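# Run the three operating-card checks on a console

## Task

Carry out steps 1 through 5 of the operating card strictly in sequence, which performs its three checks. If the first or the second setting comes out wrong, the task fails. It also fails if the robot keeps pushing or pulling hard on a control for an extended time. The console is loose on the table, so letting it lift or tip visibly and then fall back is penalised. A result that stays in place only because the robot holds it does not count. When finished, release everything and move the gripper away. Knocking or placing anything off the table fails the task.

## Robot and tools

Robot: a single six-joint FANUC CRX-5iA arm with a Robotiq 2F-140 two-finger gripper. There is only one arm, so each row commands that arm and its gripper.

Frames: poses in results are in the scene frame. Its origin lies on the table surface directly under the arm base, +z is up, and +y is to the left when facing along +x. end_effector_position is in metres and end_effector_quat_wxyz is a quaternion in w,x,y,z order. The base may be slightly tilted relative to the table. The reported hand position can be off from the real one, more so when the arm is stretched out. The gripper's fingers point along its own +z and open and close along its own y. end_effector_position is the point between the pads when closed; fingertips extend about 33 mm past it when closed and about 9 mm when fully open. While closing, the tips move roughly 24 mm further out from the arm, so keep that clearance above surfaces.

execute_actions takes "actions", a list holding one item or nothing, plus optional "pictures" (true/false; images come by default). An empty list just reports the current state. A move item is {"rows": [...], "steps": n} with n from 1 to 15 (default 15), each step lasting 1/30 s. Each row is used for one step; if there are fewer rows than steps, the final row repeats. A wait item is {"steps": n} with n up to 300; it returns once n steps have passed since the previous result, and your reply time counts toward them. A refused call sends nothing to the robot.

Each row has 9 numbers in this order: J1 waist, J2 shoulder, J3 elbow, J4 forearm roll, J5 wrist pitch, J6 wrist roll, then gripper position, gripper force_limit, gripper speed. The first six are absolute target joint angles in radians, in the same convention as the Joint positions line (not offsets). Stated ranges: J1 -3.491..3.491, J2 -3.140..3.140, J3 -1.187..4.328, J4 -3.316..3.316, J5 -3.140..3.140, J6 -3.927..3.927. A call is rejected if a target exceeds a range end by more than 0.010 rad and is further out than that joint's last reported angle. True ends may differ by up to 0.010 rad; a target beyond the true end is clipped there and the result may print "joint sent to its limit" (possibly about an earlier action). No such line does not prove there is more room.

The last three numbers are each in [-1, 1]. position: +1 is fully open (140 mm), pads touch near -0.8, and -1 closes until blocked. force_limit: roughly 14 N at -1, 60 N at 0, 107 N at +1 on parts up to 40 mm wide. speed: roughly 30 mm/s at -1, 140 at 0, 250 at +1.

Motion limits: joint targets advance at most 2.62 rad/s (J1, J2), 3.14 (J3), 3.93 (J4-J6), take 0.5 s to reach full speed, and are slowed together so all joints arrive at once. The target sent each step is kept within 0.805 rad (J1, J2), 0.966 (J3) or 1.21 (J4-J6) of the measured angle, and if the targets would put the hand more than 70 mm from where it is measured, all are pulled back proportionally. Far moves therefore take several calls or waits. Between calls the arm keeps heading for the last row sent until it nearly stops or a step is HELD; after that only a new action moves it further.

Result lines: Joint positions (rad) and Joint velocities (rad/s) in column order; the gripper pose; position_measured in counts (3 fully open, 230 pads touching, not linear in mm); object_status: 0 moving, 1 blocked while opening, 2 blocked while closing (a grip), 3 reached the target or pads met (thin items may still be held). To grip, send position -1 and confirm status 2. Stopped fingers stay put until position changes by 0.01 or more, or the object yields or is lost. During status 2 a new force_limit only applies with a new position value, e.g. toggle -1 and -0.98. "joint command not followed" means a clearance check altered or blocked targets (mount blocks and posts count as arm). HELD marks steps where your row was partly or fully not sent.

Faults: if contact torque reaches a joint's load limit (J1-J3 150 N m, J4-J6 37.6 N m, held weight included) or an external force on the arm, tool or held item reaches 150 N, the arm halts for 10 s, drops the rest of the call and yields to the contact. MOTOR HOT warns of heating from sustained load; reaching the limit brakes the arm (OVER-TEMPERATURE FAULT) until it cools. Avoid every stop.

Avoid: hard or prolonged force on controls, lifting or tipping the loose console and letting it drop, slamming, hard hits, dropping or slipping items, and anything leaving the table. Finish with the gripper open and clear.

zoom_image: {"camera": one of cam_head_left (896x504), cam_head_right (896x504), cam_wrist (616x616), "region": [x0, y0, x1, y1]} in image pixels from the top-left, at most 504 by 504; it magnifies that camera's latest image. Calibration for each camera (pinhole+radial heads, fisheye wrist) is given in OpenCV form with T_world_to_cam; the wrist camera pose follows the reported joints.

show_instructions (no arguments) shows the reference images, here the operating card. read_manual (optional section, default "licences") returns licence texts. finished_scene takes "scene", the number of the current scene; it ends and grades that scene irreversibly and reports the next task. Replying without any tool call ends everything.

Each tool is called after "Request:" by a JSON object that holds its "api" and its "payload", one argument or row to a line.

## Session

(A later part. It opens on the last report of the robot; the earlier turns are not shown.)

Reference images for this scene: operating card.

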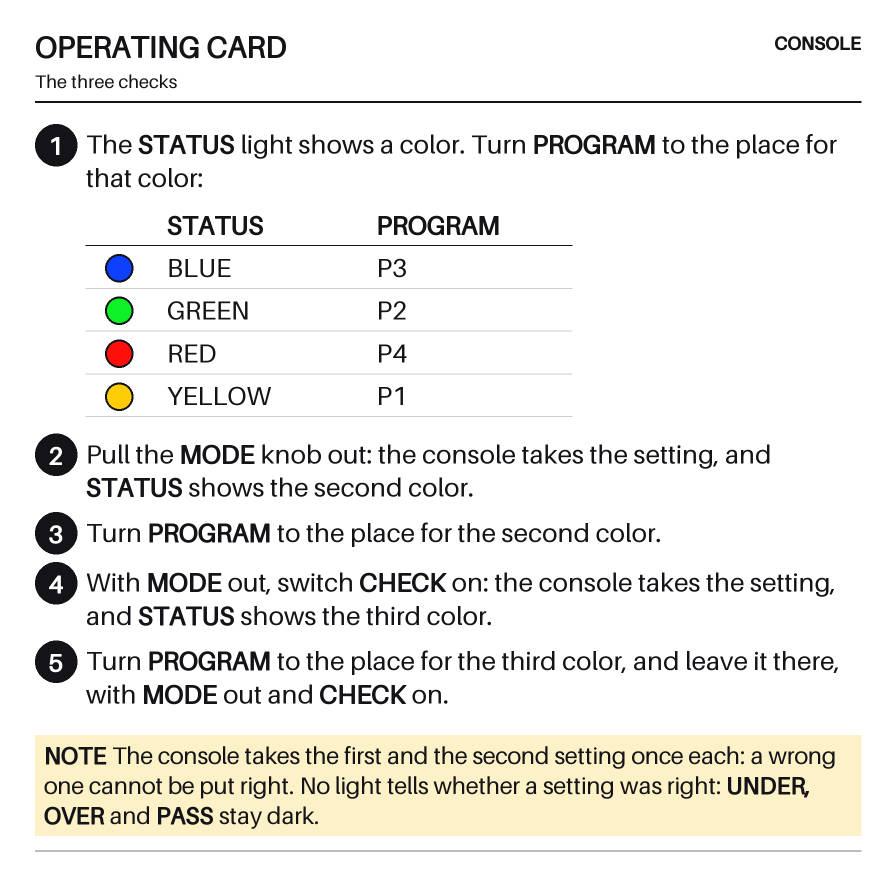

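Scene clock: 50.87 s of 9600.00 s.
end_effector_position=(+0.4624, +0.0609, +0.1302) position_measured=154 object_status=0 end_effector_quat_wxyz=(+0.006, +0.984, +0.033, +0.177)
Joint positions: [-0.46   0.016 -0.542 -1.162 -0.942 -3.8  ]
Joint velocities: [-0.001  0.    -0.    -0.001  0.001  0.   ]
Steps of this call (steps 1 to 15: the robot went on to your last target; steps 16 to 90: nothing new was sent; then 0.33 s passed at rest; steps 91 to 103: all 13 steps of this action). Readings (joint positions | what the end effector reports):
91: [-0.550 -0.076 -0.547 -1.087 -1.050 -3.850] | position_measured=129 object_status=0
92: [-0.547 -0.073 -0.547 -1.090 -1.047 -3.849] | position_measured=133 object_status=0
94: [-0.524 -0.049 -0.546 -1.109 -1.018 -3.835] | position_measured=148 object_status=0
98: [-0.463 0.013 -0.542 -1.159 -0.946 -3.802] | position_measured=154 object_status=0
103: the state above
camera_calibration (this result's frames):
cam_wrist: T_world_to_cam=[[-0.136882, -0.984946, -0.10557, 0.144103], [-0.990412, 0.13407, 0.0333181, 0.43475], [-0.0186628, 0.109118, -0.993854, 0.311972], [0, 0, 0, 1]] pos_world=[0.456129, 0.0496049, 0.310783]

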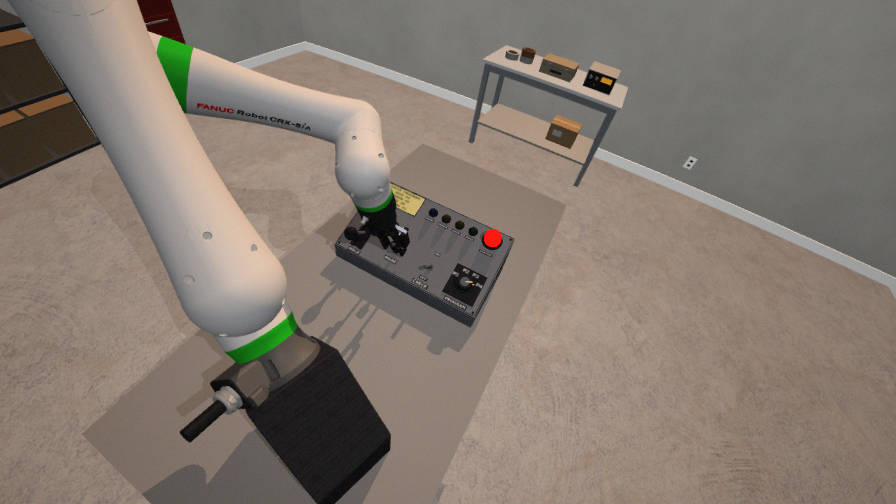

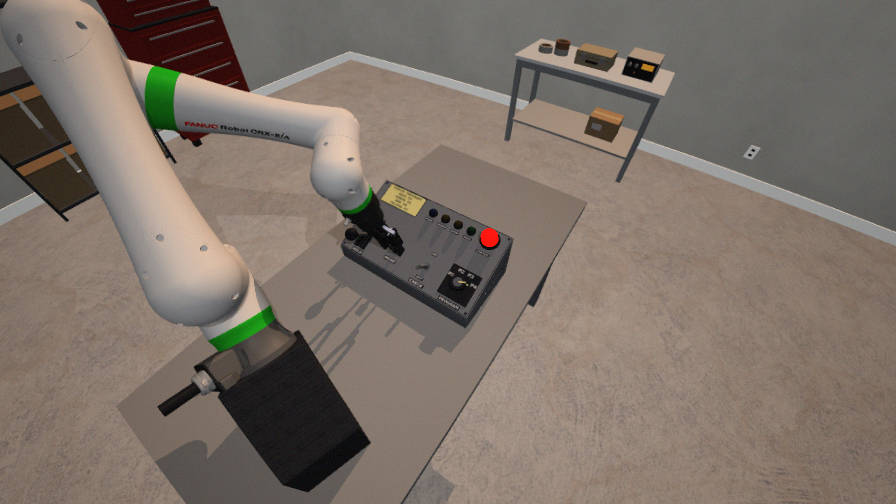

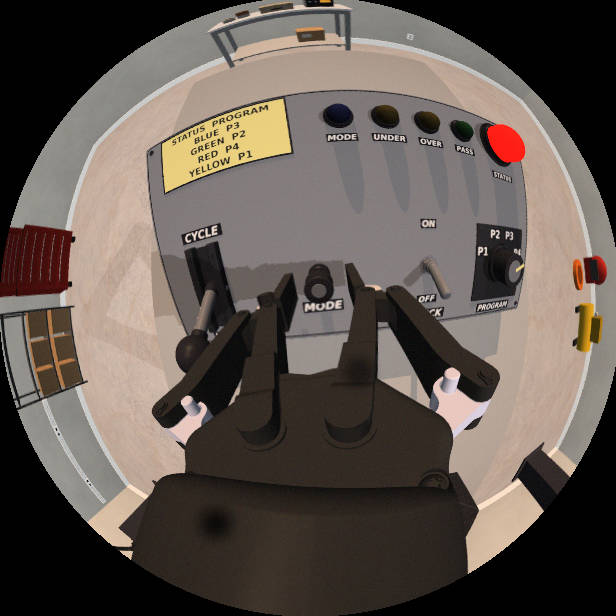

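Request:
{"api": "execute_actions", "payload": {
  "actions": [
    {"rows":[[-0.4597,0.0162,-0.542,-1.162,-0.9421,-3.8,-1,-0.4,-0.3]],"steps":15}
  ],
  "pictures": false
}}

Request:
{"api": "execute_actions", "payload": {
  "actions": [
    {"rows":[[-0.4671,0.0087,-0.5424,-1.1559,-0.9509,-3.804,-1,-0.4,-0.3],[-0.4671,0.0087,-0.5424,-1.1559,-0.9509,-3.804,-1,-0.4,-0.3],[-0.4671,0.0087,-0.5424,-1.1559,-0.9509,-3.804,-1,-0.4,-0.3],[-0.4671,0.0087,-0.5424,-1.1559,-0.9509,-3.804,-1,-0.4,-0.3],[-0.4745,0.0012,-0.5428,-1.1498,-0.9597,-3.808,-1,-0.4,-0.3],[-0.4745,0.0012,-0.5428,-1.1498,-0.9597,-3.808,-1,-0.4,-0.3],[-0.4745,0.0012,-0.5428,-1.1498,-0.9597,-3.808,-1,-0.4,-0.3],[-0.4745,0.0012,-0.5428,-1.1498,-0.9597,-3.808,-1,-0.4,-0.3],[-0.4837,-0.0082,-0.5433,-1.1422,-0.9707,-3.813,-1,-0.4,-0.3]],"steps":15}
  ]
}}

Scene clock: 56.57 s of 9600.00 s.
end_effector_position=(+0.4625, +0.0609, +0.1302) position_measured=196 object_status=2 end_effector_quat_wxyz=(+0.006, +0.984, +0.032, +0.177)
Joint positions: [-0.46   0.016 -0.542 -1.162 -0.942 -3.8  ]
Joint velocities: [ 0.001 -0.001  0.     0.002  0.    -0.   ]
Steps of this call (steps 1 to 15: the robot went on to your last target; steps 16 to 90: nothing new was sent; then 2.20 s passed at rest; steps 91 to 105: all 15 steps of this action). Readings (joint positions | what the end effector reports):
91: [-0.460 0.016 -0.542 -1.162 -0.942 -3.800] | position_measured=154 object_status=0
92: [-0.460 0.016 -0.542 -1.162 -0.942 -3.800] | position_measured=157 object_status=0
94: [-0.460 0.016 -0.542 -1.162 -0.942 -3.800] | position_measured=169 object_status=0
98: [-0.460 0.016 -0.542 -1.162 -0.942 -3.800] | position_measured=192 object_status=0
105: the state above

Scene clock: 57.07 s of 9600.00 s.
end_effector_position=(+0.4592, +0.0611, +0.1428) position_measured=196 object_status=2 end_effector_quat_wxyz=(+0.006, +0.984, +0.033, +0.178)
Joint positions: [-0.484 -0.008 -0.543 -1.142 -0.97  -3.813]
Joint velocities: [ 0.001  0.     0.001 -0.    -0.002  0.   ]
Steps of this call (steps 1 to 15: all 15 steps of this action). Readings (joint positions | what the end effector reports):
1: [-0.460 0.016 -0.542 -1.162 -0.942 -3.800] | position_measured=196 object_status=2
2: [-0.462 0.013 -0.542 -1.160 -0.946 -3.801] | position_measured=196 object_status=2
4: [-0.466 0.009 -0.542 -1.156 -0.951 -3.804] | position_measured=196 object_status=2
8: [-0.474 0.002 -0.543 -1.150 -0.960 -3.808] | position_measured=196 object_status=2
15: the state above
camera_calibration (this result's frames):
cam_wrist: T_world_to_cam=[[-0.13507, -0.985141, -0.106084, 0.144513], [-0.990674, 0.132333, 0.0324564, 0.43141], [-0.0179357, 0.109478, -0.993827, 0.324052], [0, 0, 0, 1]] pos_world=[0.452718, 0.0497994, 0.32338]

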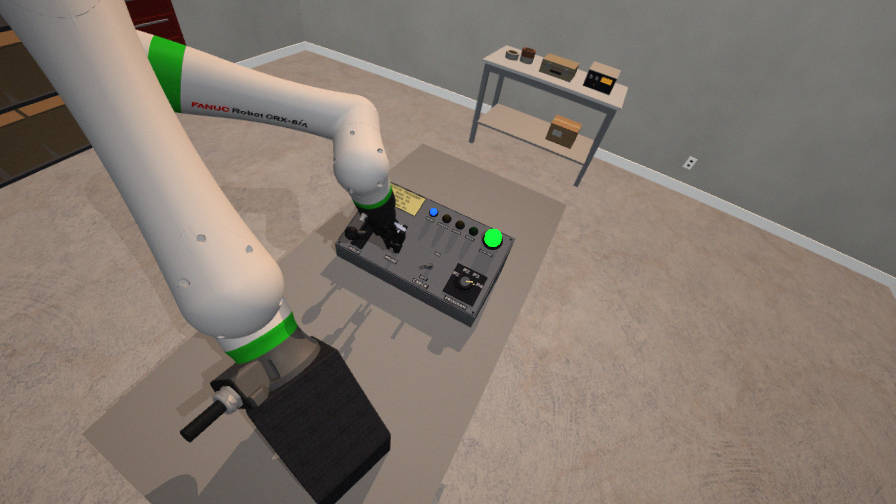

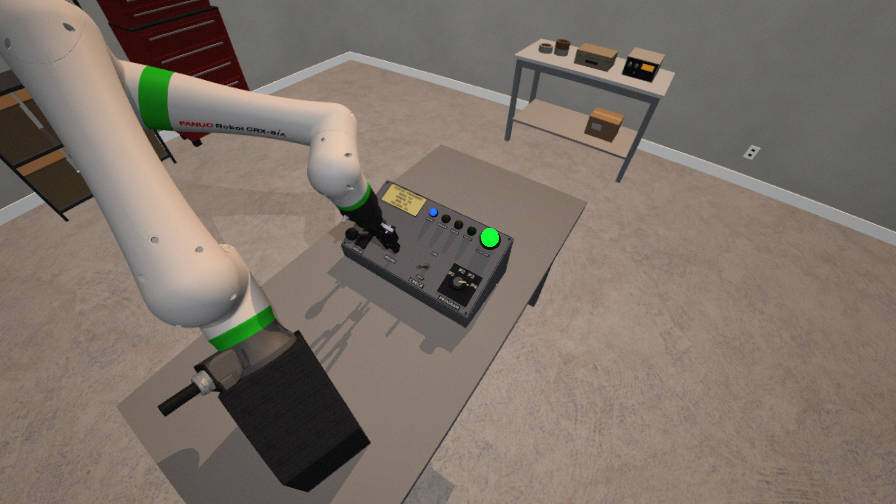

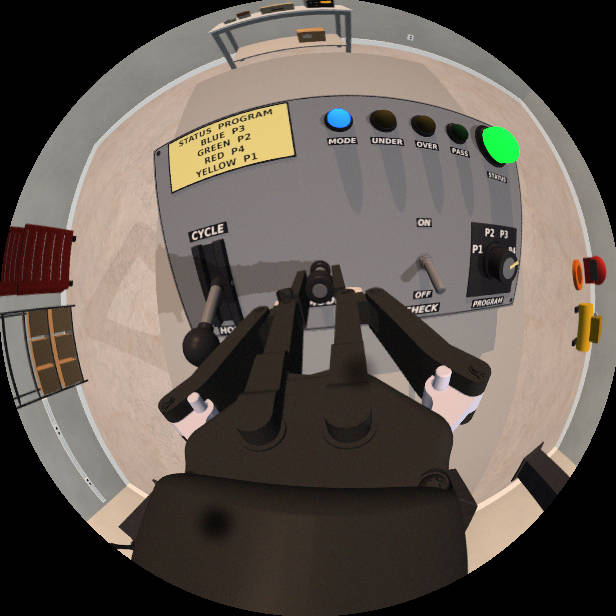

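Request:
{"api": "execute_actions", "payload": {
  "actions": [
    {"rows":[[-0.4837,-0.0082,-0.5433,-1.1422,-0.9707,-3.813,0,-0.4,0]],"steps":11}
  ],
  "pictures": false
}}

Request:
{"api": "execute_actions", "payload": {
  "actions": [
    {"rows":[[-0.5746,-0.1004,-0.5483,-1.067,-1.0787,-3.85,0,-0.4,0]],"steps":11}
  ],
  "pictures": false
}}

Request:
{"api": "execute_actions", "payload": {
  "actions": [
    {"rows":[[-0.9206,0.5914,-0.2352,-1.0918,-1.154,-3.75,0,-0.4,0]],"steps":15}
  ],
  "pictures": false
}}

Request:
{"api": "execute_actions", "payload": {
  "actions": [
    {"steps":12}
  ],
  "pictures": false
}}

Request:
{"api": "execute_actions", "payload": {
  "actions": [
    {"rows":[[-0.8459,0.657,-0.2274,-1.1625,-1.0846,-3.715,0,-0.4,0]],"steps":12}
  ],
  "pictures": false
}}

Request:
{"api": "execute_actions", "payload": {
  "actions": [
    {"rows":[[-0.8459,0.657,-0.2274,-1.1625,-1.0846,-3.715,-1,-0.4,-0.2]],"steps":14}
  ],
  "pictures": false
}}

Request:
{"api": "execute_actions", "payload": {
  "actions": [
    {"rows":[[-0.8459,0.657,-0.2274,-1.1625,-1.0846,-2.145,-1,-0.4,-0.2]],"steps":15}
  ],
  "pictures": false
}}

Request:
{"api": "execute_actions", "payload": {
  "actions": [
    {"steps":15}
  ],
  "pictures": false
}}

Request:
{"api": "execute_actions", "payload": {
  "actions": [
    {"rows":[[-0.8459,0.657,-0.2274,-1.1625,-1.0846,-2.145,0,-0.4,0]],"steps":9}
  ],
  "pictures": false
}}

Request:
{"api": "execute_actions", "payload": {
  "actions": [
    {"rows":[[-0.9206,0.5914,-0.2352,-1.0918,-1.154,-2.18,0,-0.4,0]],"steps":11}
  ]
}}

Scene clock: 63.67 s of 9600.00 s.
end_effector_position=(+0.4592, +0.0613, +0.1428) position_measured=129 object_status=0 end_effector_quat_wxyz=(+0.006, +0.984, +0.033, +0.178)
Joint positions: [-0.484 -0.008 -0.543 -1.142 -0.971 -3.813]
Joint velocities: [ 0.001 -0.    -0.     0.001  0.     0.   ]
Steps of this call (steps 1 to 15: the robot went on to your last target; steps 16 to 90: nothing new was sent; then 3.23 s passed at rest; steps 91 to 101: all 11 steps of this action). Readings (joint positions | what the end effector reports):
91: [-0.484 -0.008 -0.543 -1.142 -0.971 -3.813] | position_measured=196 object_status=0
92: [-0.484 -0.008 -0.543 -1.143 -0.971 -3.813] | position_measured=196 object_status=0
94: [-0.484 -0.008 -0.543 -1.143 -0.971 -3.813] | position_measured=176 object_status=0
98: [-0.484 -0.008 -0.543 -1.142 -0.971 -3.813] | position_measured=146 object_status=0
101: the state above

Scene clock: 64.03 s of 9600.00 s.
end_effector_position=(+0.4412, +0.0612, +0.1884) position_measured=129 object_status=3 end_effector_quat_wxyz=(+0.010, +0.983, +0.040, +0.176)
Joint positions: [-0.574 -0.1   -0.548 -1.067 -1.079 -3.85 ]
Joint velocities: [-0.    -0.    -0.     0.002 -0.002 -0.001]
Steps of this call (steps 1 to 11: all 11 steps of this action). Readings (joint positions | what the end effector reports):
1: [-0.484 -0.008 -0.543 -1.142 -0.971 -3.813] | position_measured=129 object_status=0
2: [-0.487 -0.011 -0.543 -1.139 -0.975 -3.814] | position_measured=129 object_status=0
4: [-0.510 -0.035 -0.545 -1.120 -1.003 -3.824] | position_measured=129 object_status=0
8: [-0.571 -0.097 -0.548 -1.070 -1.075 -3.849] | position_measured=129 object_status=3
11: the state above

Scene clock: 64.53 s of 9600.00 s.
end_effector_position=(+0.4643, -0.0713, +0.1884) position_measured=129 object_status=3 end_effector_quat_wxyz=(-0.005, +0.982, -0.076, +0.172)
Joint positions: [-0.773  0.296 -0.367 -1.083 -1.122 -3.79 ]
Joint velocities: [-0.525  1.048  0.469 -0.033 -0.114  0.142]
Steps of this call (steps 1 to 15: all 15 steps of this action). Readings (joint positions | what the end effector reports):
1: [-0.575 -0.100 -0.548 -1.067 -1.079 -3.850] | position_measured=129 object_status=3
2: [-0.576 -0.097 -0.547 -1.068 -1.079 -3.849] | position_measured=129 object_status=3
4: [-0.588 -0.073 -0.535 -1.070 -1.082 -3.843] | position_measured=129 object_status=3
8: [-0.646 0.043 -0.481 -1.075 -1.094 -3.825] | position_measured=129 object_status=3
15: the state above

Scene clock: 64.93 s of 9600.00 s.
end_effector_position=(+0.4486, -0.1777, +0.1765) position_measured=129 object_status=3 end_effector_quat_wxyz=(-0.030, +0.970, -0.164, +0.175)
Joint positions: [-0.921  0.591 -0.235 -1.092 -1.154 -3.75 ]
Joint velocities: [-0.002  0.003  0.006 -0.004 -0.004  0.002]
Steps of this call (steps 1 to 12: the robot went on to your last target). Readings (joint positions | what the end effector reports):
1: [-0.791 0.332 -0.352 -1.084 -1.126 -3.786] | position_measured=129 object_status=3
2: [-0.808 0.367 -0.336 -1.085 -1.130 -3.781] | position_measured=129 object_status=3
4: [-0.843 0.437 -0.304 -1.087 -1.137 -3.771] | position_measured=129 object_status=3
8: [-0.903 0.556 -0.251 -1.091 -1.150 -3.755] | position_measured=129 object_status=3
12: the state above

Scene clock: 65.33 s of 9600.00 s.
end_effector_position=(+0.4658, -0.1783, +0.1294) position_measured=129 object_status=3 end_effector_quat_wxyz=(-0.029, +0.971, -0.163, +0.175)
Joint positions: [-0.846  0.657 -0.227 -1.162 -1.085 -3.715]
Joint velocities: [ 0.     0.     0.    -0.001  0.001  0.   ]
Steps of this call (steps 1 to 12: all 12 steps of this action). Readings (joint positions | what the end effector reports):
1: [-0.920 0.591 -0.235 -1.092 -1.154 -3.750] | position_measured=129 object_status=3
2: [-0.918 0.594 -0.235 -1.095 -1.151 -3.748] | position_measured=129 object_status=3
4: [-0.894 0.615 -0.232 -1.118 -1.128 -3.737] | position_measured=129 object_status=3
8: [-0.846 0.657 -0.228 -1.162 -1.085 -3.715] | position_measured=129 object_status=3
12: the state above

Scene clock: 65.80 s of 9600.00 s.
end_effector_position=(+0.4659, -0.1781, +0.1294) position_measured=167 object_status=2 end_effector_quat_wxyz=(-0.030, +0.971, -0.163, +0.175)
Joint positions: [-0.846  0.657 -0.227 -1.163 -1.085 -3.715]
Joint velocities: [ 0.001  0.    -0.001  0.001  0.    -0.   ]
Steps of this call (steps 1 to 14: all 14 steps of this action). Readings (joint positions | what the end effector reports):
1: [-0.846 0.657 -0.227 -1.162 -1.085 -3.715] | position_measured=129 object_status=0
2: [-0.846 0.657 -0.227 -1.162 -1.085 -3.715] | position_measured=132 object_status=0
4: [-0.846 0.657 -0.227 -1.162 -1.085 -3.715] | position_measured=145 object_status=0
8: [-0.846 0.657 -0.227 -1.163 -1.085 -3.715] | position_measured=167 object_status=0
14: the state above

Scene clock: 66.30 s of 9600.00 s.
end_effector_position=(+0.4658, -0.1788, +0.1293) position_measured=167 object_status=2 end_effector_quat_wxyz=(+0.046, +0.951, +0.253, +0.171)
Joint positions: [-0.846  0.657 -0.227 -1.162 -1.083 -2.86 ]
Joint velocities: [ 0.    -0.    -0.001 -0.     0.001  3.255]
Steps of this call (steps 1 to 15: all 15 steps of this action). Readings (joint positions | what the end effector reports):
1: [-0.846 0.657 -0.227 -1.163 -1.085 -3.715] | position_measured=167 object_status=2
2: [-0.846 0.657 -0.227 -1.163 -1.085 -3.709] | position_measured=167 object_status=2
4: [-0.846 0.657 -0.227 -1.163 -1.085 -3.674] | position_measured=167 object_status=2
8: [-0.846 0.657 -0.227 -1.162 -1.084 -3.498] | position_measured=167 object_status=2
15: the state above

Scene clock: 66.80 s of 9600.00 s.
end_effector_position=(+0.4660, -0.1783, +0.1295) position_measured=167 object_status=2 end_effector_quat_wxyz=(+0.103, +0.802, +0.570, +0.145)
Joint positions: [-0.846  0.657 -0.227 -1.163 -1.085 -2.145]
Joint velocities: [-0.001  0.     0.001 -0.    -0.02   0.003]
Steps of this call (steps 1 to 15: the robot went on to your last target). Readings (joint positions | what the end effector reports):
1: [-0.846 0.657 -0.227 -1.162 -1.083 -2.754] | position_measured=167 object_status=2
2: [-0.846 0.657 -0.227 -1.162 -1.083 -2.655] | position_measured=167 object_status=2
4: [-0.846 0.657 -0.227 -1.162 -1.083 -2.484] | position_measured=167 object_status=2
8: [-0.846 0.657 -0.227 -1.162 -1.084 -2.247] | position_measured=167 object_status=2
15: the state above

Scene clock: 67.10 s of 9600.00 s.
end_effector_position=(+0.4655, -0.1780, +0.1290) position_measured=129 object_status=0 end_effector_quat_wxyz=(+0.102, +0.802, +0.570, +0.144)
Joint positions: [-0.846  0.657 -0.228 -1.162 -1.085 -2.145]
Joint velocities: [ 0.001 -0.003  0.005  0.     0.006 -0.   ]
Steps of this call (steps 1 to 9: all 9 steps of this action). Readings (joint positions | what the end effector reports):
1: [-0.846 0.657 -0.227 -1.163 -1.085 -2.145] | position_measured=167 object_status=0
2: [-0.846 0.657 -0.227 -1.163 -1.086 -2.145] | position_measured=167 object_status=0
4: [-0.846 0.657 -0.228 -1.162 -1.087 -2.145] | position_measured=148 object_status=0
8: [-0.846 0.657 -0.228 -1.162 -1.085 -2.145] | position_measured=129 object_status=0
9: the state above

Scene clock: 67.47 s of 9600.00 s.
end_effector_position=(+0.4486, -0.1778, +0.1764) position_measured=129 object_status=3 end_effector_quat_wxyz=(+0.103, +0.802, +0.570, +0.145)
Joint positions: [-0.921  0.591 -0.235 -1.092 -1.154 -2.18 ]
Joint velocities: [ 0.    -0.001  0.     0.002 -0.001 -0.001]
Steps of this call (steps 1 to 11: all 11 steps of this action). Readings (joint positions | what the end effector reports):
1: [-0.846 0.657 -0.228 -1.162 -1.085 -2.145] | position_measured=129 object_status=0
2: [-0.849 0.654 -0.228 -1.159 -1.087 -2.146] | position_measured=129 object_status=0
4: [-0.872 0.633 -0.230 -1.137 -1.110 -2.158] | position_measured=129 object_status=0
8: [-0.920 0.592 -0.235 -1.092 -1.153 -2.180] | position_measured=129 object_status=3
11: the state above
camera_calibration (this result's frames):
cam_wrist: T_world_to_cam=[[0.807227, -0.536556, 0.245953, -0.493838], [-0.58243, -0.791664, 0.18451, 0.0771612], [0.0957119, -0.292192, -0.951558, 0.253582], [0, 0, 0, 1]] pos_world=[0.419309, -0.129791, 0.348522]

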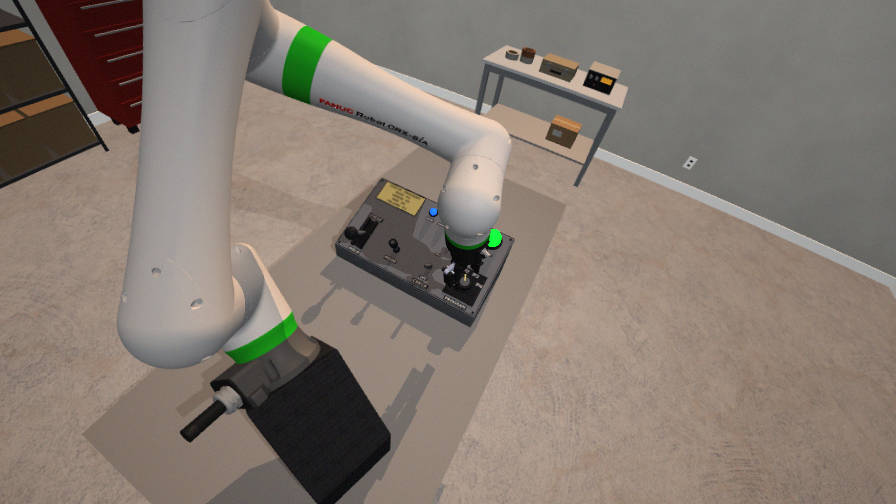

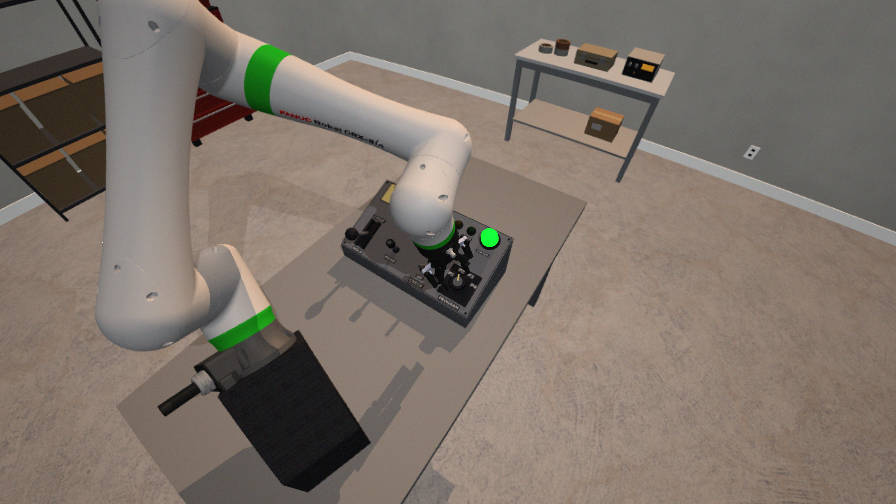

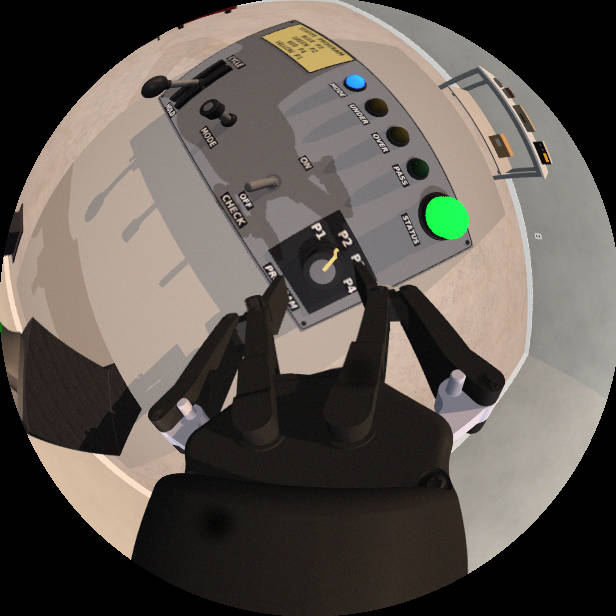

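Request:
{"api": "execute_actions", "payload": {
  "actions": [
    {"rows":[[-0.833,0.2347,-0.506,-1.105,-1.137,-3.533,-0.85,-0.6,0]],"steps":15}
  ],
  "pictures": false
}}

Request:
{"api": "execute_actions", "payload": {
  "actions": [
    {"steps":14}
  ],
  "pictures": false
}}

Request:
{"api": "execute_actions", "payload": {
  "actions": [
    {"rows":[[-0.7547,0.3057,-0.5135,-1.1856,-1.0544,-3.476,-0.85,-0.6,0]],"steps":12}
  ]
}}

Scene clock: 73.53 s of 9600.00 s.
end_effector_position=(+0.4274, -0.0993, +0.1811) position_measured=231 object_status=0 end_effector_quat_wxyz=(+0.043, +0.955, +0.236, +0.172)
Joint positions: [-0.866  0.367 -0.405 -1.1   -1.143 -3.003]
Joint velocities: [ 0.172 -0.693 -0.527 -0.026  0.033 -2.75 ]
Steps of this call (steps 1 to 15: the robot went on to your last target; steps 16 to 90: nothing new was sent; then 2.57 s passed at rest; steps 91 to 105: all 15 steps of this action). Readings (joint positions | what the end effector reports):
91: [-0.921 0.591 -0.235 -1.092 -1.154 -2.180] | position_measured=129 object_status=0
92: [-0.921 0.590 -0.236 -1.092 -1.154 -2.186] | position_measured=133 object_status=0
94: [-0.918 0.579 -0.244 -1.092 -1.154 -2.221] | position_measured=148 object_status=0
98: [-0.905 0.528 -0.283 -1.094 -1.151 -2.397] | position_measured=178 object_status=0
105: the state above

Scene clock: 74.00 s of 9600.00 s.
end_effector_position=(+0.4081, -0.0573, +0.1788) position_measured=231 object_status=3 end_effector_quat_wxyz=(+0.000, +0.984, -0.001, +0.177)
Joint positions: [-0.833  0.235 -0.506 -1.105 -1.137 -3.533]
Joint velocities: [ 0.    -0.001 -0.     0.    -0.    -0.002]
Steps of this call (steps 1 to 14: the robot went on to your last target). Readings (joint positions | what the end effector reports):
1: [-0.860 0.345 -0.423 -1.101 -1.142 -3.094] | position_measured=231 object_status=0
2: [-0.855 0.324 -0.438 -1.102 -1.141 -3.176] | position_measured=231 object_status=0
4: [-0.846 0.289 -0.465 -1.103 -1.140 -3.316] | position_measured=231 object_status=0
8: [-0.836 0.245 -0.498 -1.105 -1.138 -3.492] | position_measured=231 object_status=3
14: the state above

Scene clock: 74.40 s of 9600.00 s.
end_effector_position=(+0.4195, -0.0568, +0.1349) position_measured=231 object_status=3 end_effector_quat_wxyz=(+0.000, +0.984, +0.000, +0.177)
Joint positions: [-0.755  0.306 -0.514 -1.186 -1.054 -3.476]
Joint velocities: [-0.    -0.    -0.001 -0.002  0.001  0.001]
Steps of this call (steps 1 to 12: all 12 steps of this action). Readings (joint positions | what the end effector reports):
1: [-0.833 0.235 -0.506 -1.105 -1.137 -3.533] | position_measured=231 object_status=3
2: [-0.829 0.238 -0.506 -1.109 -1.133 -3.531] | position_measured=231 object_status=3
4: [-0.806 0.259 -0.509 -1.133 -1.108 -3.513] | position_measured=231 object_status=3
8: [-0.755 0.305 -0.513 -1.185 -1.056 -3.477] | position_measured=231 object_status=3
12: the state above
camera_calibration (this result's frames):
cam_wrist: T_world_to_cam=[[-0.196828, -0.971997, -0.128379, 0.0517498], [-0.980374, 0.19362, 0.0371308, 0.406498], [-0.0112343, 0.133168, -0.99103, 0.326523], [0, 0, 0, 1]] pos_world=[0.412374, -0.0718879, 0.315144]

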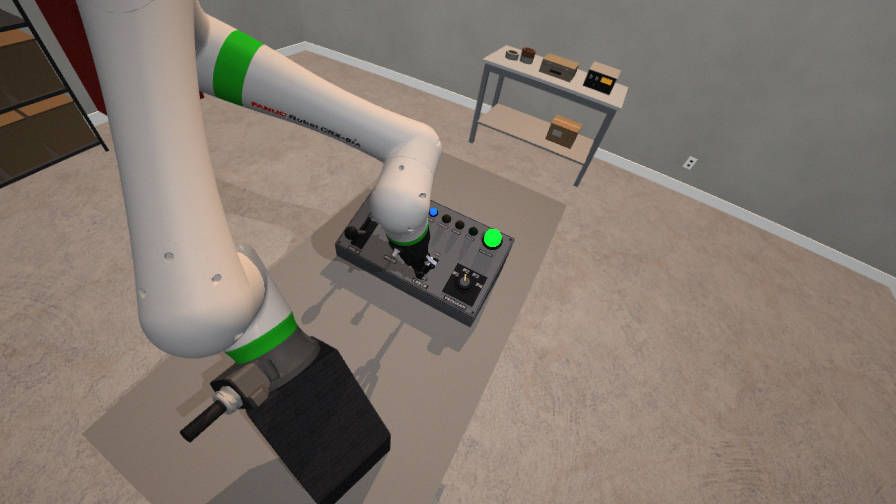

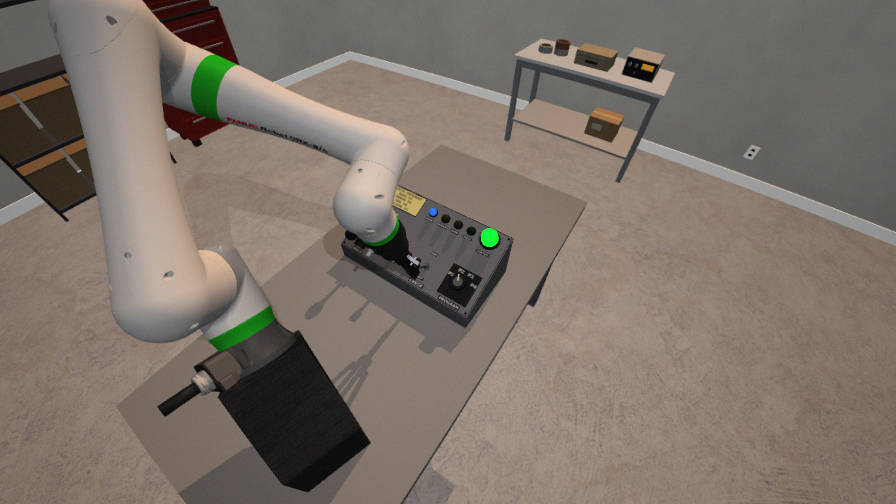

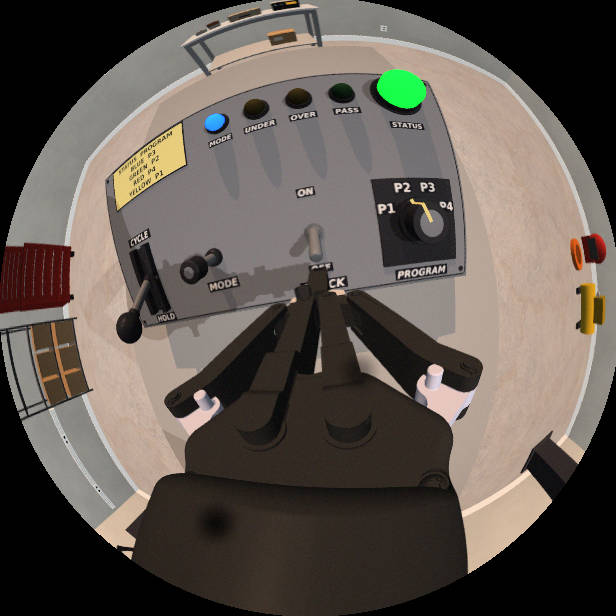

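Request:
{"api": "execute_actions", "payload": {
  "actions": [
    {"rows":[[-0.7477,0.3075,-0.4938,-1.1801,-1.0567,-3.497,-0.85,-0.6,0],[-0.7477,0.3075,-0.4938,-1.1801,-1.0567,-3.497,-0.85,-0.6,0],[-0.7477,0.3075,-0.4938,-1.1801,-1.0567,-3.497,-0.85,-0.6,0],[-0.7407,0.3093,-0.4741,-1.1746,-1.059,-3.519,-0.85,-0.6,0],[-0.7407,0.3093,-0.4741,-1.1746,-1.059,-3.519,-0.85,-0.6,0],[-0.7407,0.3093,-0.4741,-1.1746,-1.059,-3.519,-0.85,-0.6,0],[-0.7337,0.3112,-0.4544,-1.1691,-1.0613,-3.54,-0.85,-0.6,0],[-0.7337,0.3112,-0.4544,-1.1691,-1.0613,-3.54,-0.85,-0.6,0],[-0.7337,0.3112,-0.4544,-1.1691,-1.0613,-3.54,-0.85,-0.6,0],[-0.7268,0.313,-0.4347,-1.1636,-1.0636,-3.561,-0.85,-0.6,0]],"steps":15}
  ],
  "pictures": false
}}

Request:
{"api": "execute_actions", "payload": {
  "actions": [
    {"rows":[[-0.833,0.2347,-0.506,-1.105,-1.137,-3.533,-0.85,-0.4,0]],"steps":12}
  ]
}}

Scene clock: 79.97 s of 9600.00 s.
end_effector_position=(+0.4537, -0.0573, +0.1475) position_measured=231 object_status=3 end_effector_quat_wxyz=(+0.000, +0.984, +0.000, +0.177)
Joint positions: [-0.727  0.313 -0.435 -1.163 -1.064 -3.561]
Joint velocities: [-0.     0.001  0.009 -0.008  0.    -0.004]
Steps of this call (steps 1 to 15: the robot went on to your last target; steps 16 to 90: nothing new was sent; then 2.07 s passed at rest; steps 91 to 105: all 15 steps of this action). Readings (joint positions | what the end effector reports):
91: [-0.755 0.306 -0.513 -1.186 -1.054 -3.476] | position_measured=231 object_status=3
92: [-0.754 0.306 -0.510 -1.185 -1.054 -3.480] | position_measured=231 object_status=3
94: [-0.749 0.307 -0.495 -1.181 -1.056 -3.496] | position_measured=231 object_status=3
98: [-0.739 0.310 -0.469 -1.173 -1.060 -3.525] | position_measured=231 object_status=3
105: the state above

Scene clock: 80.37 s of 9600.00 s.
end_effector_position=(+0.4082, -0.0572, +0.1788) position_measured=232 object_status=3 end_effector_quat_wxyz=(+0.000, +0.984, -0.001, +0.177)
Joint positions: [-0.833  0.235 -0.506 -1.105 -1.137 -3.533]
Joint velocities: [ 0.     0.    -0.002  0.002 -0.001  0.   ]
Steps of this call (steps 1 to 12: all 12 steps of this action). Readings (joint positions | what the end effector reports):
1: [-0.727 0.313 -0.435 -1.163 -1.064 -3.561] | position_measured=231 object_status=3
2: [-0.730 0.311 -0.437 -1.162 -1.066 -3.560] | position_measured=232 object_status=3
4: [-0.753 0.292 -0.453 -1.149 -1.082 -3.552] | position_measured=232 object_status=3
8: [-0.826 0.240 -0.501 -1.109 -1.132 -3.535] | position_measured=232 object_status=3
12: the state above
camera_calibration (this result's frames):
cam_wrist: T_world_to_cam=[[-0.199173, -0.971499, -0.128529, 0.0557858], [-0.979903, 0.195968, 0.0372468, 0.393761], [-0.0109977, 0.133364, -0.991006, 0.369887], [0, 0, 0, 1]] pos_world=[0.401026, -0.0722984, 0.359064]

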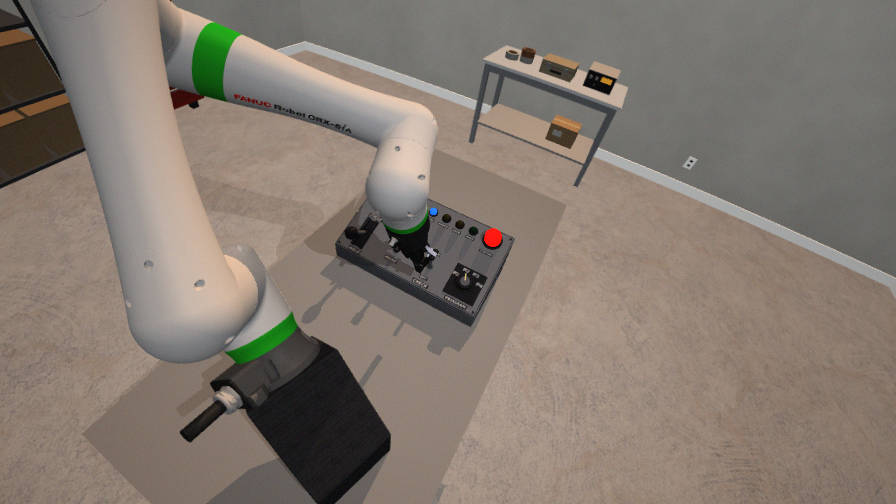

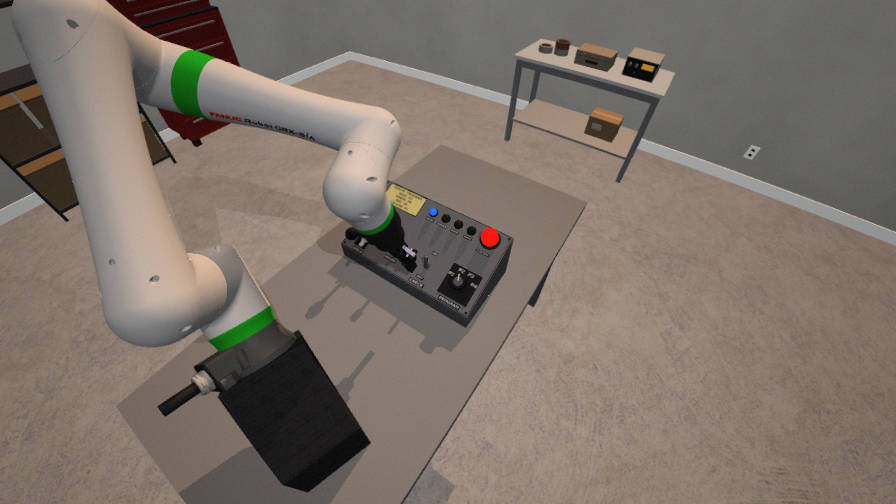

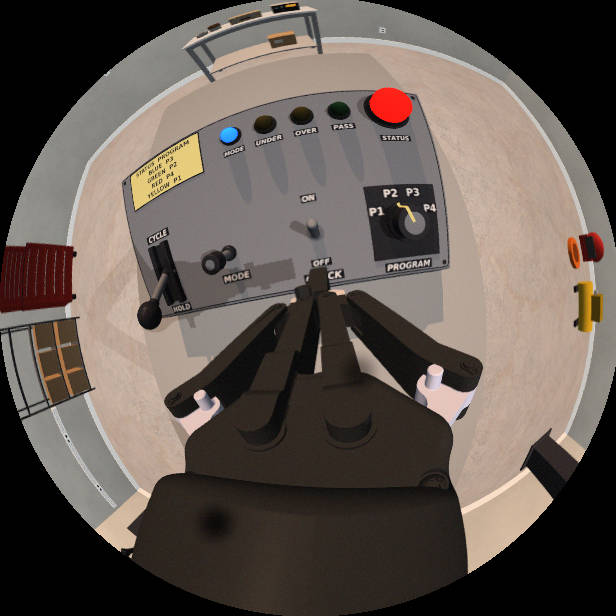

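Red → P4.

Request:
{"api": "execute_actions", "payload": {
  "actions": [
    {"rows":[[-0.9206,0.5914,-0.2352,-1.0918,-1.154,-2.19,0,-0.4,0]],"steps":15}
  ],
  "pictures": false
}}

Request:
{"api": "execute_actions", "payload": {
  "actions": [
    {"steps":13}
  ],
  "pictures": false
}}

Request:
{"api": "execute_actions", "payload": {
  "actions": [
    {"rows":[[-0.8459,0.657,-0.2274,-1.1625,-1.0846,-2.15,0,-0.4,0]],"steps":12}
  ],
  "pictures": false
}}

Request:
{"api": "execute_actions", "payload": {
  "actions": [
    {"rows":[[-0.8459,0.657,-0.2274,-1.1625,-1.0846,-2.15,-1,-0.4,-0.2]],"steps":14}
  ],
  "pictures": false
}}

Request:
{"api": "execute_actions", "payload": {
  "actions": [
    {"rows":[[-0.8459,0.657,-0.2274,-1.1625,-1.0846,-3.71,-1,-0.4,-0.2]],"steps":15}
  ],
  "pictures": false
}}

Request:
{"api": "execute_actions", "payload": {
  "actions": [
    {"steps":15}
  ],
  "pictures": false
}}

Request:
{"api": "execute_actions", "payload": {
  "actions": [
    {"rows":[[-0.8459,0.657,-0.2274,-1.1625,-1.0846,-3.71,0,-0.4,0]],"steps":9}
  ],
  "pictures": false
}}

Request:
{"api": "execute_actions", "payload": {
  "actions": [
    {"rows":[[-1.05,0.48,-0.25,-0.97,-1.272,-3.75,0,-0.4,0]],"steps":15}
  ],
  "pictures": false
}}

Request:
{"api": "execute_actions", "payload": {
  "actions": [
    {"steps":6}
  ]
}}

Request:
{"api": "zoom_image", "payload": {
  "camera": "cam_wrist",
  "region": [150, 130, 450, 360]
}}

Scene clock: 89.33 s of 9600.00 s.
end_effector_position=(+0.4379, -0.1304, +0.1805) position_measured=131 object_status=0 end_effector_quat_wxyz=(+0.065, +0.917, +0.358, +0.165)
Joint positions: [-0.888  0.459 -0.336 -1.097 -1.148 -2.715]
Joint velocities: [-0.17   0.693  0.526  0.025 -0.033  2.717]
Steps of this call (steps 1 to 15: the robot went on to your last target; steps 16 to 90: nothing new was sent; then 5.47 s passed at rest; steps 91 to 105: all 15 steps of this action). Readings (joint positions | what the end effector reports):
91: [-0.833 0.235 -0.506 -1.105 -1.137 -3.533] | position_measured=232 object_status=0
92: [-0.833 0.236 -0.506 -1.105 -1.137 -3.527] | position_measured=230 object_status=0
94: [-0.836 0.247 -0.497 -1.105 -1.138 -3.492] | position_measured=213 object_status=0
98: [-0.849 0.298 -0.458 -1.103 -1.140 -3.316] | position_measured=182 object_status=0
105: the state above

Scene clock: 89.77 s of 9600.00 s.
end_effector_position=(+0.4486, -0.1778, +0.1765) position_measured=129 object_status=3 end_effector_quat_wxyz=(+0.102, +0.805, +0.566, +0.145)
Joint positions: [-0.921  0.591 -0.235 -1.092 -1.154 -2.19 ]
Joint velocities: [-0.     0.     0.    -0.     0.     0.003]
Steps of this call (steps 1 to 13: the robot went on to your last target). Readings (joint positions | what the end effector reports):
1: [-0.894 0.481 -0.319 -1.096 -1.149 -2.625] | position_measured=129 object_status=0
2: [-0.899 0.502 -0.303 -1.095 -1.150 -2.543] | position_measured=129 object_status=0
4: [-0.907 0.537 -0.276 -1.094 -1.151 -2.404] | position_measured=129 object_status=0
8: [-0.918 0.581 -0.243 -1.092 -1.154 -2.230] | position_measured=129 object_status=3
13: the state above

Scene clock: 90.17 s of 9600.00 s.
end_effector_position=(+0.4658, -0.1783, +0.1294) position_measured=129 object_status=3 end_effector_quat_wxyz=(+0.102, +0.803, +0.568, +0.145)
Joint positions: [-0.846  0.657 -0.227 -1.162 -1.085 -2.15 ]
Joint velocities: [ 0.    -0.    -0.    -0.001  0.001  0.   ]
Steps of this call (steps 1 to 12: all 12 steps of this action). Readings (joint positions | what the end effector reports):
1: [-0.921 0.591 -0.235 -1.092 -1.154 -2.190] | position_measured=129 object_status=3
2: [-0.918 0.594 -0.235 -1.095 -1.152 -2.188] | position_measured=129 object_status=3
4: [-0.894 0.615 -0.232 -1.118 -1.129 -2.175] | position_measured=129 object_status=3
8: [-0.846 0.657 -0.228 -1.162 -1.085 -2.150] | position_measured=129 object_status=3
12: the state above

Scene clock: 90.63 s of 9600.00 s.
end_effector_position=(+0.4663, -0.1785, +0.1296) position_measured=167 object_status=2 end_effector_quat_wxyz=(+0.103, +0.803, +0.569, +0.145)
Joint positions: [-0.846  0.657 -0.227 -1.163 -1.084 -2.15 ]
Joint velocities: [-0.     0.002 -0.004  0.001 -0.003  0.   ]
Steps of this call (steps 1 to 14: all 14 steps of this action). Readings (joint positions | what the end effector reports):
1: [-0.846 0.657 -0.227 -1.162 -1.085 -2.150] | position_measured=129 object_status=0
2: [-0.846 0.657 -0.227 -1.162 -1.085 -2.150] | position_measured=132 object_status=0
4: [-0.846 0.657 -0.227 -1.162 -1.085 -2.150] | position_measured=145 object_status=0
8: [-0.846 0.656 -0.226 -1.163 -1.083 -2.150] | position_measured=167 object_status=0
14: the state above

Scene clock: 91.13 s of 9600.00 s.
end_effector_position=(+0.4654, -0.1781, +0.1291) position_measured=167 object_status=2 end_effector_quat_wxyz=(+0.033, +0.967, +0.185, +0.174)
Joint positions: [-0.846  0.657 -0.228 -1.162 -1.085 -3.004]
Joint velocities: [ 0.    -0.    -0.     0.    -0.008 -3.235]
Steps of this call (steps 1 to 15: all 15 steps of this action). Readings (joint positions | what the end effector reports):
1: [-0.846 0.657 -0.227 -1.163 -1.084 -2.150] | position_measured=167 object_status=2
2: [-0.846 0.657 -0.227 -1.163 -1.084 -2.155] | position_measured=167 object_status=2
4: [-0.846 0.657 -0.227 -1.163 -1.084 -2.191] | position_measured=167 object_status=2
8: [-0.846 0.657 -0.227 -1.162 -1.085 -2.367] | position_measured=167 object_status=2
15: the state above

Scene clock: 91.63 s of 9600.00 s.
end_effector_position=(+0.4656, -0.1779, +0.1292) position_measured=167 object_status=2 end_effector_quat_wxyz=(-0.029, +0.971, -0.161, +0.175)
Joint positions: [-0.846  0.657 -0.228 -1.163 -1.085 -3.71 ]
Joint velocities: [ 0.001 -0.    -0.    -0.     0.004 -0.003]
Steps of this call (steps 1 to 15: the robot went on to your last target). Readings (joint positions | what the end effector reports):
1: [-0.846 0.657 -0.228 -1.162 -1.086 -3.110] | position_measured=167 object_status=2
2: [-0.846 0.657 -0.228 -1.162 -1.086 -3.208] | position_measured=167 object_status=2
4: [-0.846 0.657 -0.228 -1.162 -1.086 -3.377] | position_measured=167 object_status=2
8: [-0.846 0.657 -0.228 -1.163 -1.086 -3.612] | position_measured=167 object_status=2
15: the state above

Scene clock: 91.93 s of 9600.00 s.
end_effector_position=(+0.4658, -0.1784, +0.1292) position_measured=129 object_status=0 end_effector_quat_wxyz=(-0.029, +0.971, -0.161, +0.175)
Joint positions: [-0.846  0.657 -0.227 -1.162 -1.084 -3.71 ]
Joint velocities: [ 0.    -0.002  0.001 -0.002 -0.005  0.   ]
Steps of this call (steps 1 to 9: all 9 steps of this action). Readings (joint positions | what the end effector reports):
1: [-0.846 0.657 -0.228 -1.163 -1.085 -3.710] | position_measured=167 object_status=0
2: [-0.846 0.657 -0.228 -1.162 -1.084 -3.710] | position_measured=167 object_status=0
4: [-0.846 0.657 -0.228 -1.162 -1.082 -3.710] | position_measured=148 object_status=0
8: [-0.846 0.657 -0.227 -1.162 -1.084 -3.710] | position_measured=129 object_status=0
9: the state above

Scene clock: 92.43 s of 9600.00 s.
end_effector_position=(+0.4047, -0.1753, +0.2517) position_measured=129 object_status=3 end_effector_quat_wxyz=(-0.018, +0.975, -0.144, +0.171)
Joint positions: [-1.05   0.48  -0.25  -0.97  -1.272 -3.75 ]
Joint velocities: [ 0.    -0.    -0.001  0.005 -0.004 -0.001]
Steps of this call (steps 1 to 15: all 15 steps of this action). Readings (joint positions | what the end effector reports):
1: [-0.846 0.657 -0.227 -1.162 -1.085 -3.710] | position_measured=129 object_status=0
2: [-0.849 0.654 -0.227 -1.160 -1.088 -3.711] | position_measured=129 object_status=0
4: [-0.872 0.633 -0.230 -1.137 -1.110 -3.715] | position_measured=129 object_status=0
8: [-0.966 0.553 -0.240 -1.049 -1.195 -3.734] | position_measured=129 object_status=3
15: the state above

Scene clock: 92.63 s of 9600.00 s.
end_effector_position=(+0.4046, -0.1753, +0.2517) position_measured=129 object_status=3 end_effector_quat_wxyz=(-0.018, +0.975, -0.144, +0.171)
Joint positions: [-1.05   0.48  -0.25  -0.97  -1.272 -3.75 ]
Joint velocities: [ 0.    -0.     0.001  0.     0.    -0.   ]
Steps of this call (steps 1 to 6: the robot went on to your last target). Readings (joint positions | what the end effector reports):
1: [-1.050 0.480 -0.250 -0.970 -1.272 -3.750] | position_measured=129 object_status=3
2: [-1.050 0.480 -0.250 -0.970 -1.272 -3.750] | position_measured=129 object_status=3
4: [-1.050 0.480 -0.250 -0.970 -1.272 -3.750] | position_measured=129 object_status=3
6: the state above
camera_calibration (this result's frames):
cam_wrist: T_world_to_cam=[[-0.45607, -0.865976, -0.205149, 0.0915249], [-0.889503, 0.450822, 0.0744569, 0.409432], [0.028008, 0.216439, -0.975894, 0.452855], [0, 0, 0, 1]] pos_world=[0.393249, -0.203338, 0.43023]

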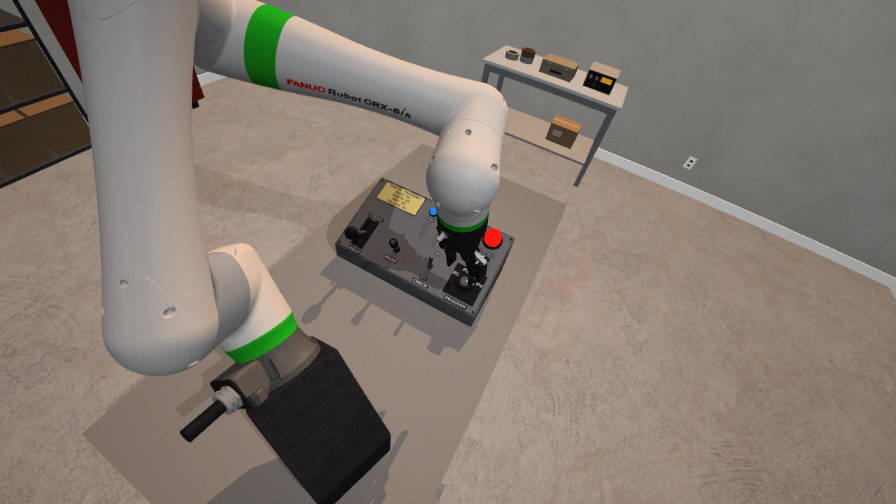

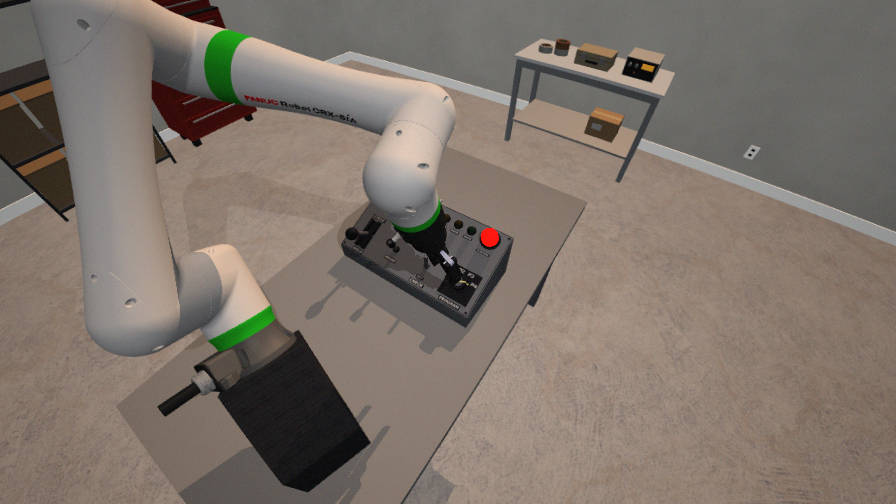

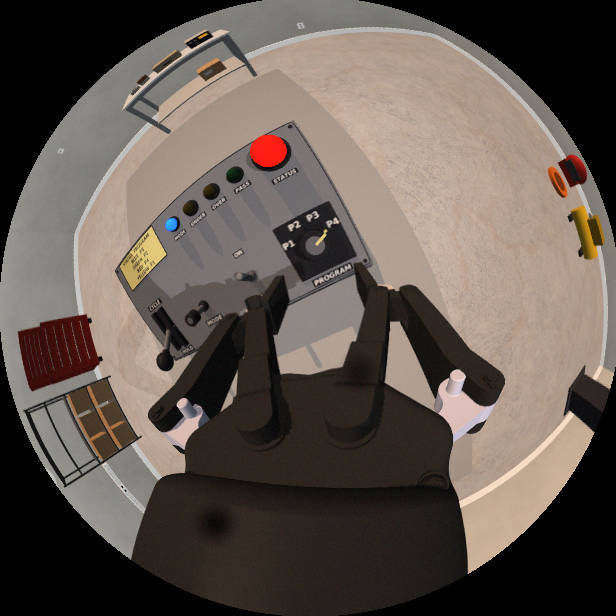

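Region (150, 130, 450, 360) of cam_wrist's 616x616 image, scaled by 1.680, with more detail than that image has; it fills the top 386 rows of this view, and the rest is white.

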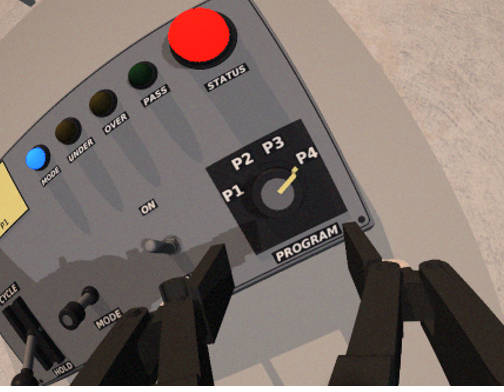

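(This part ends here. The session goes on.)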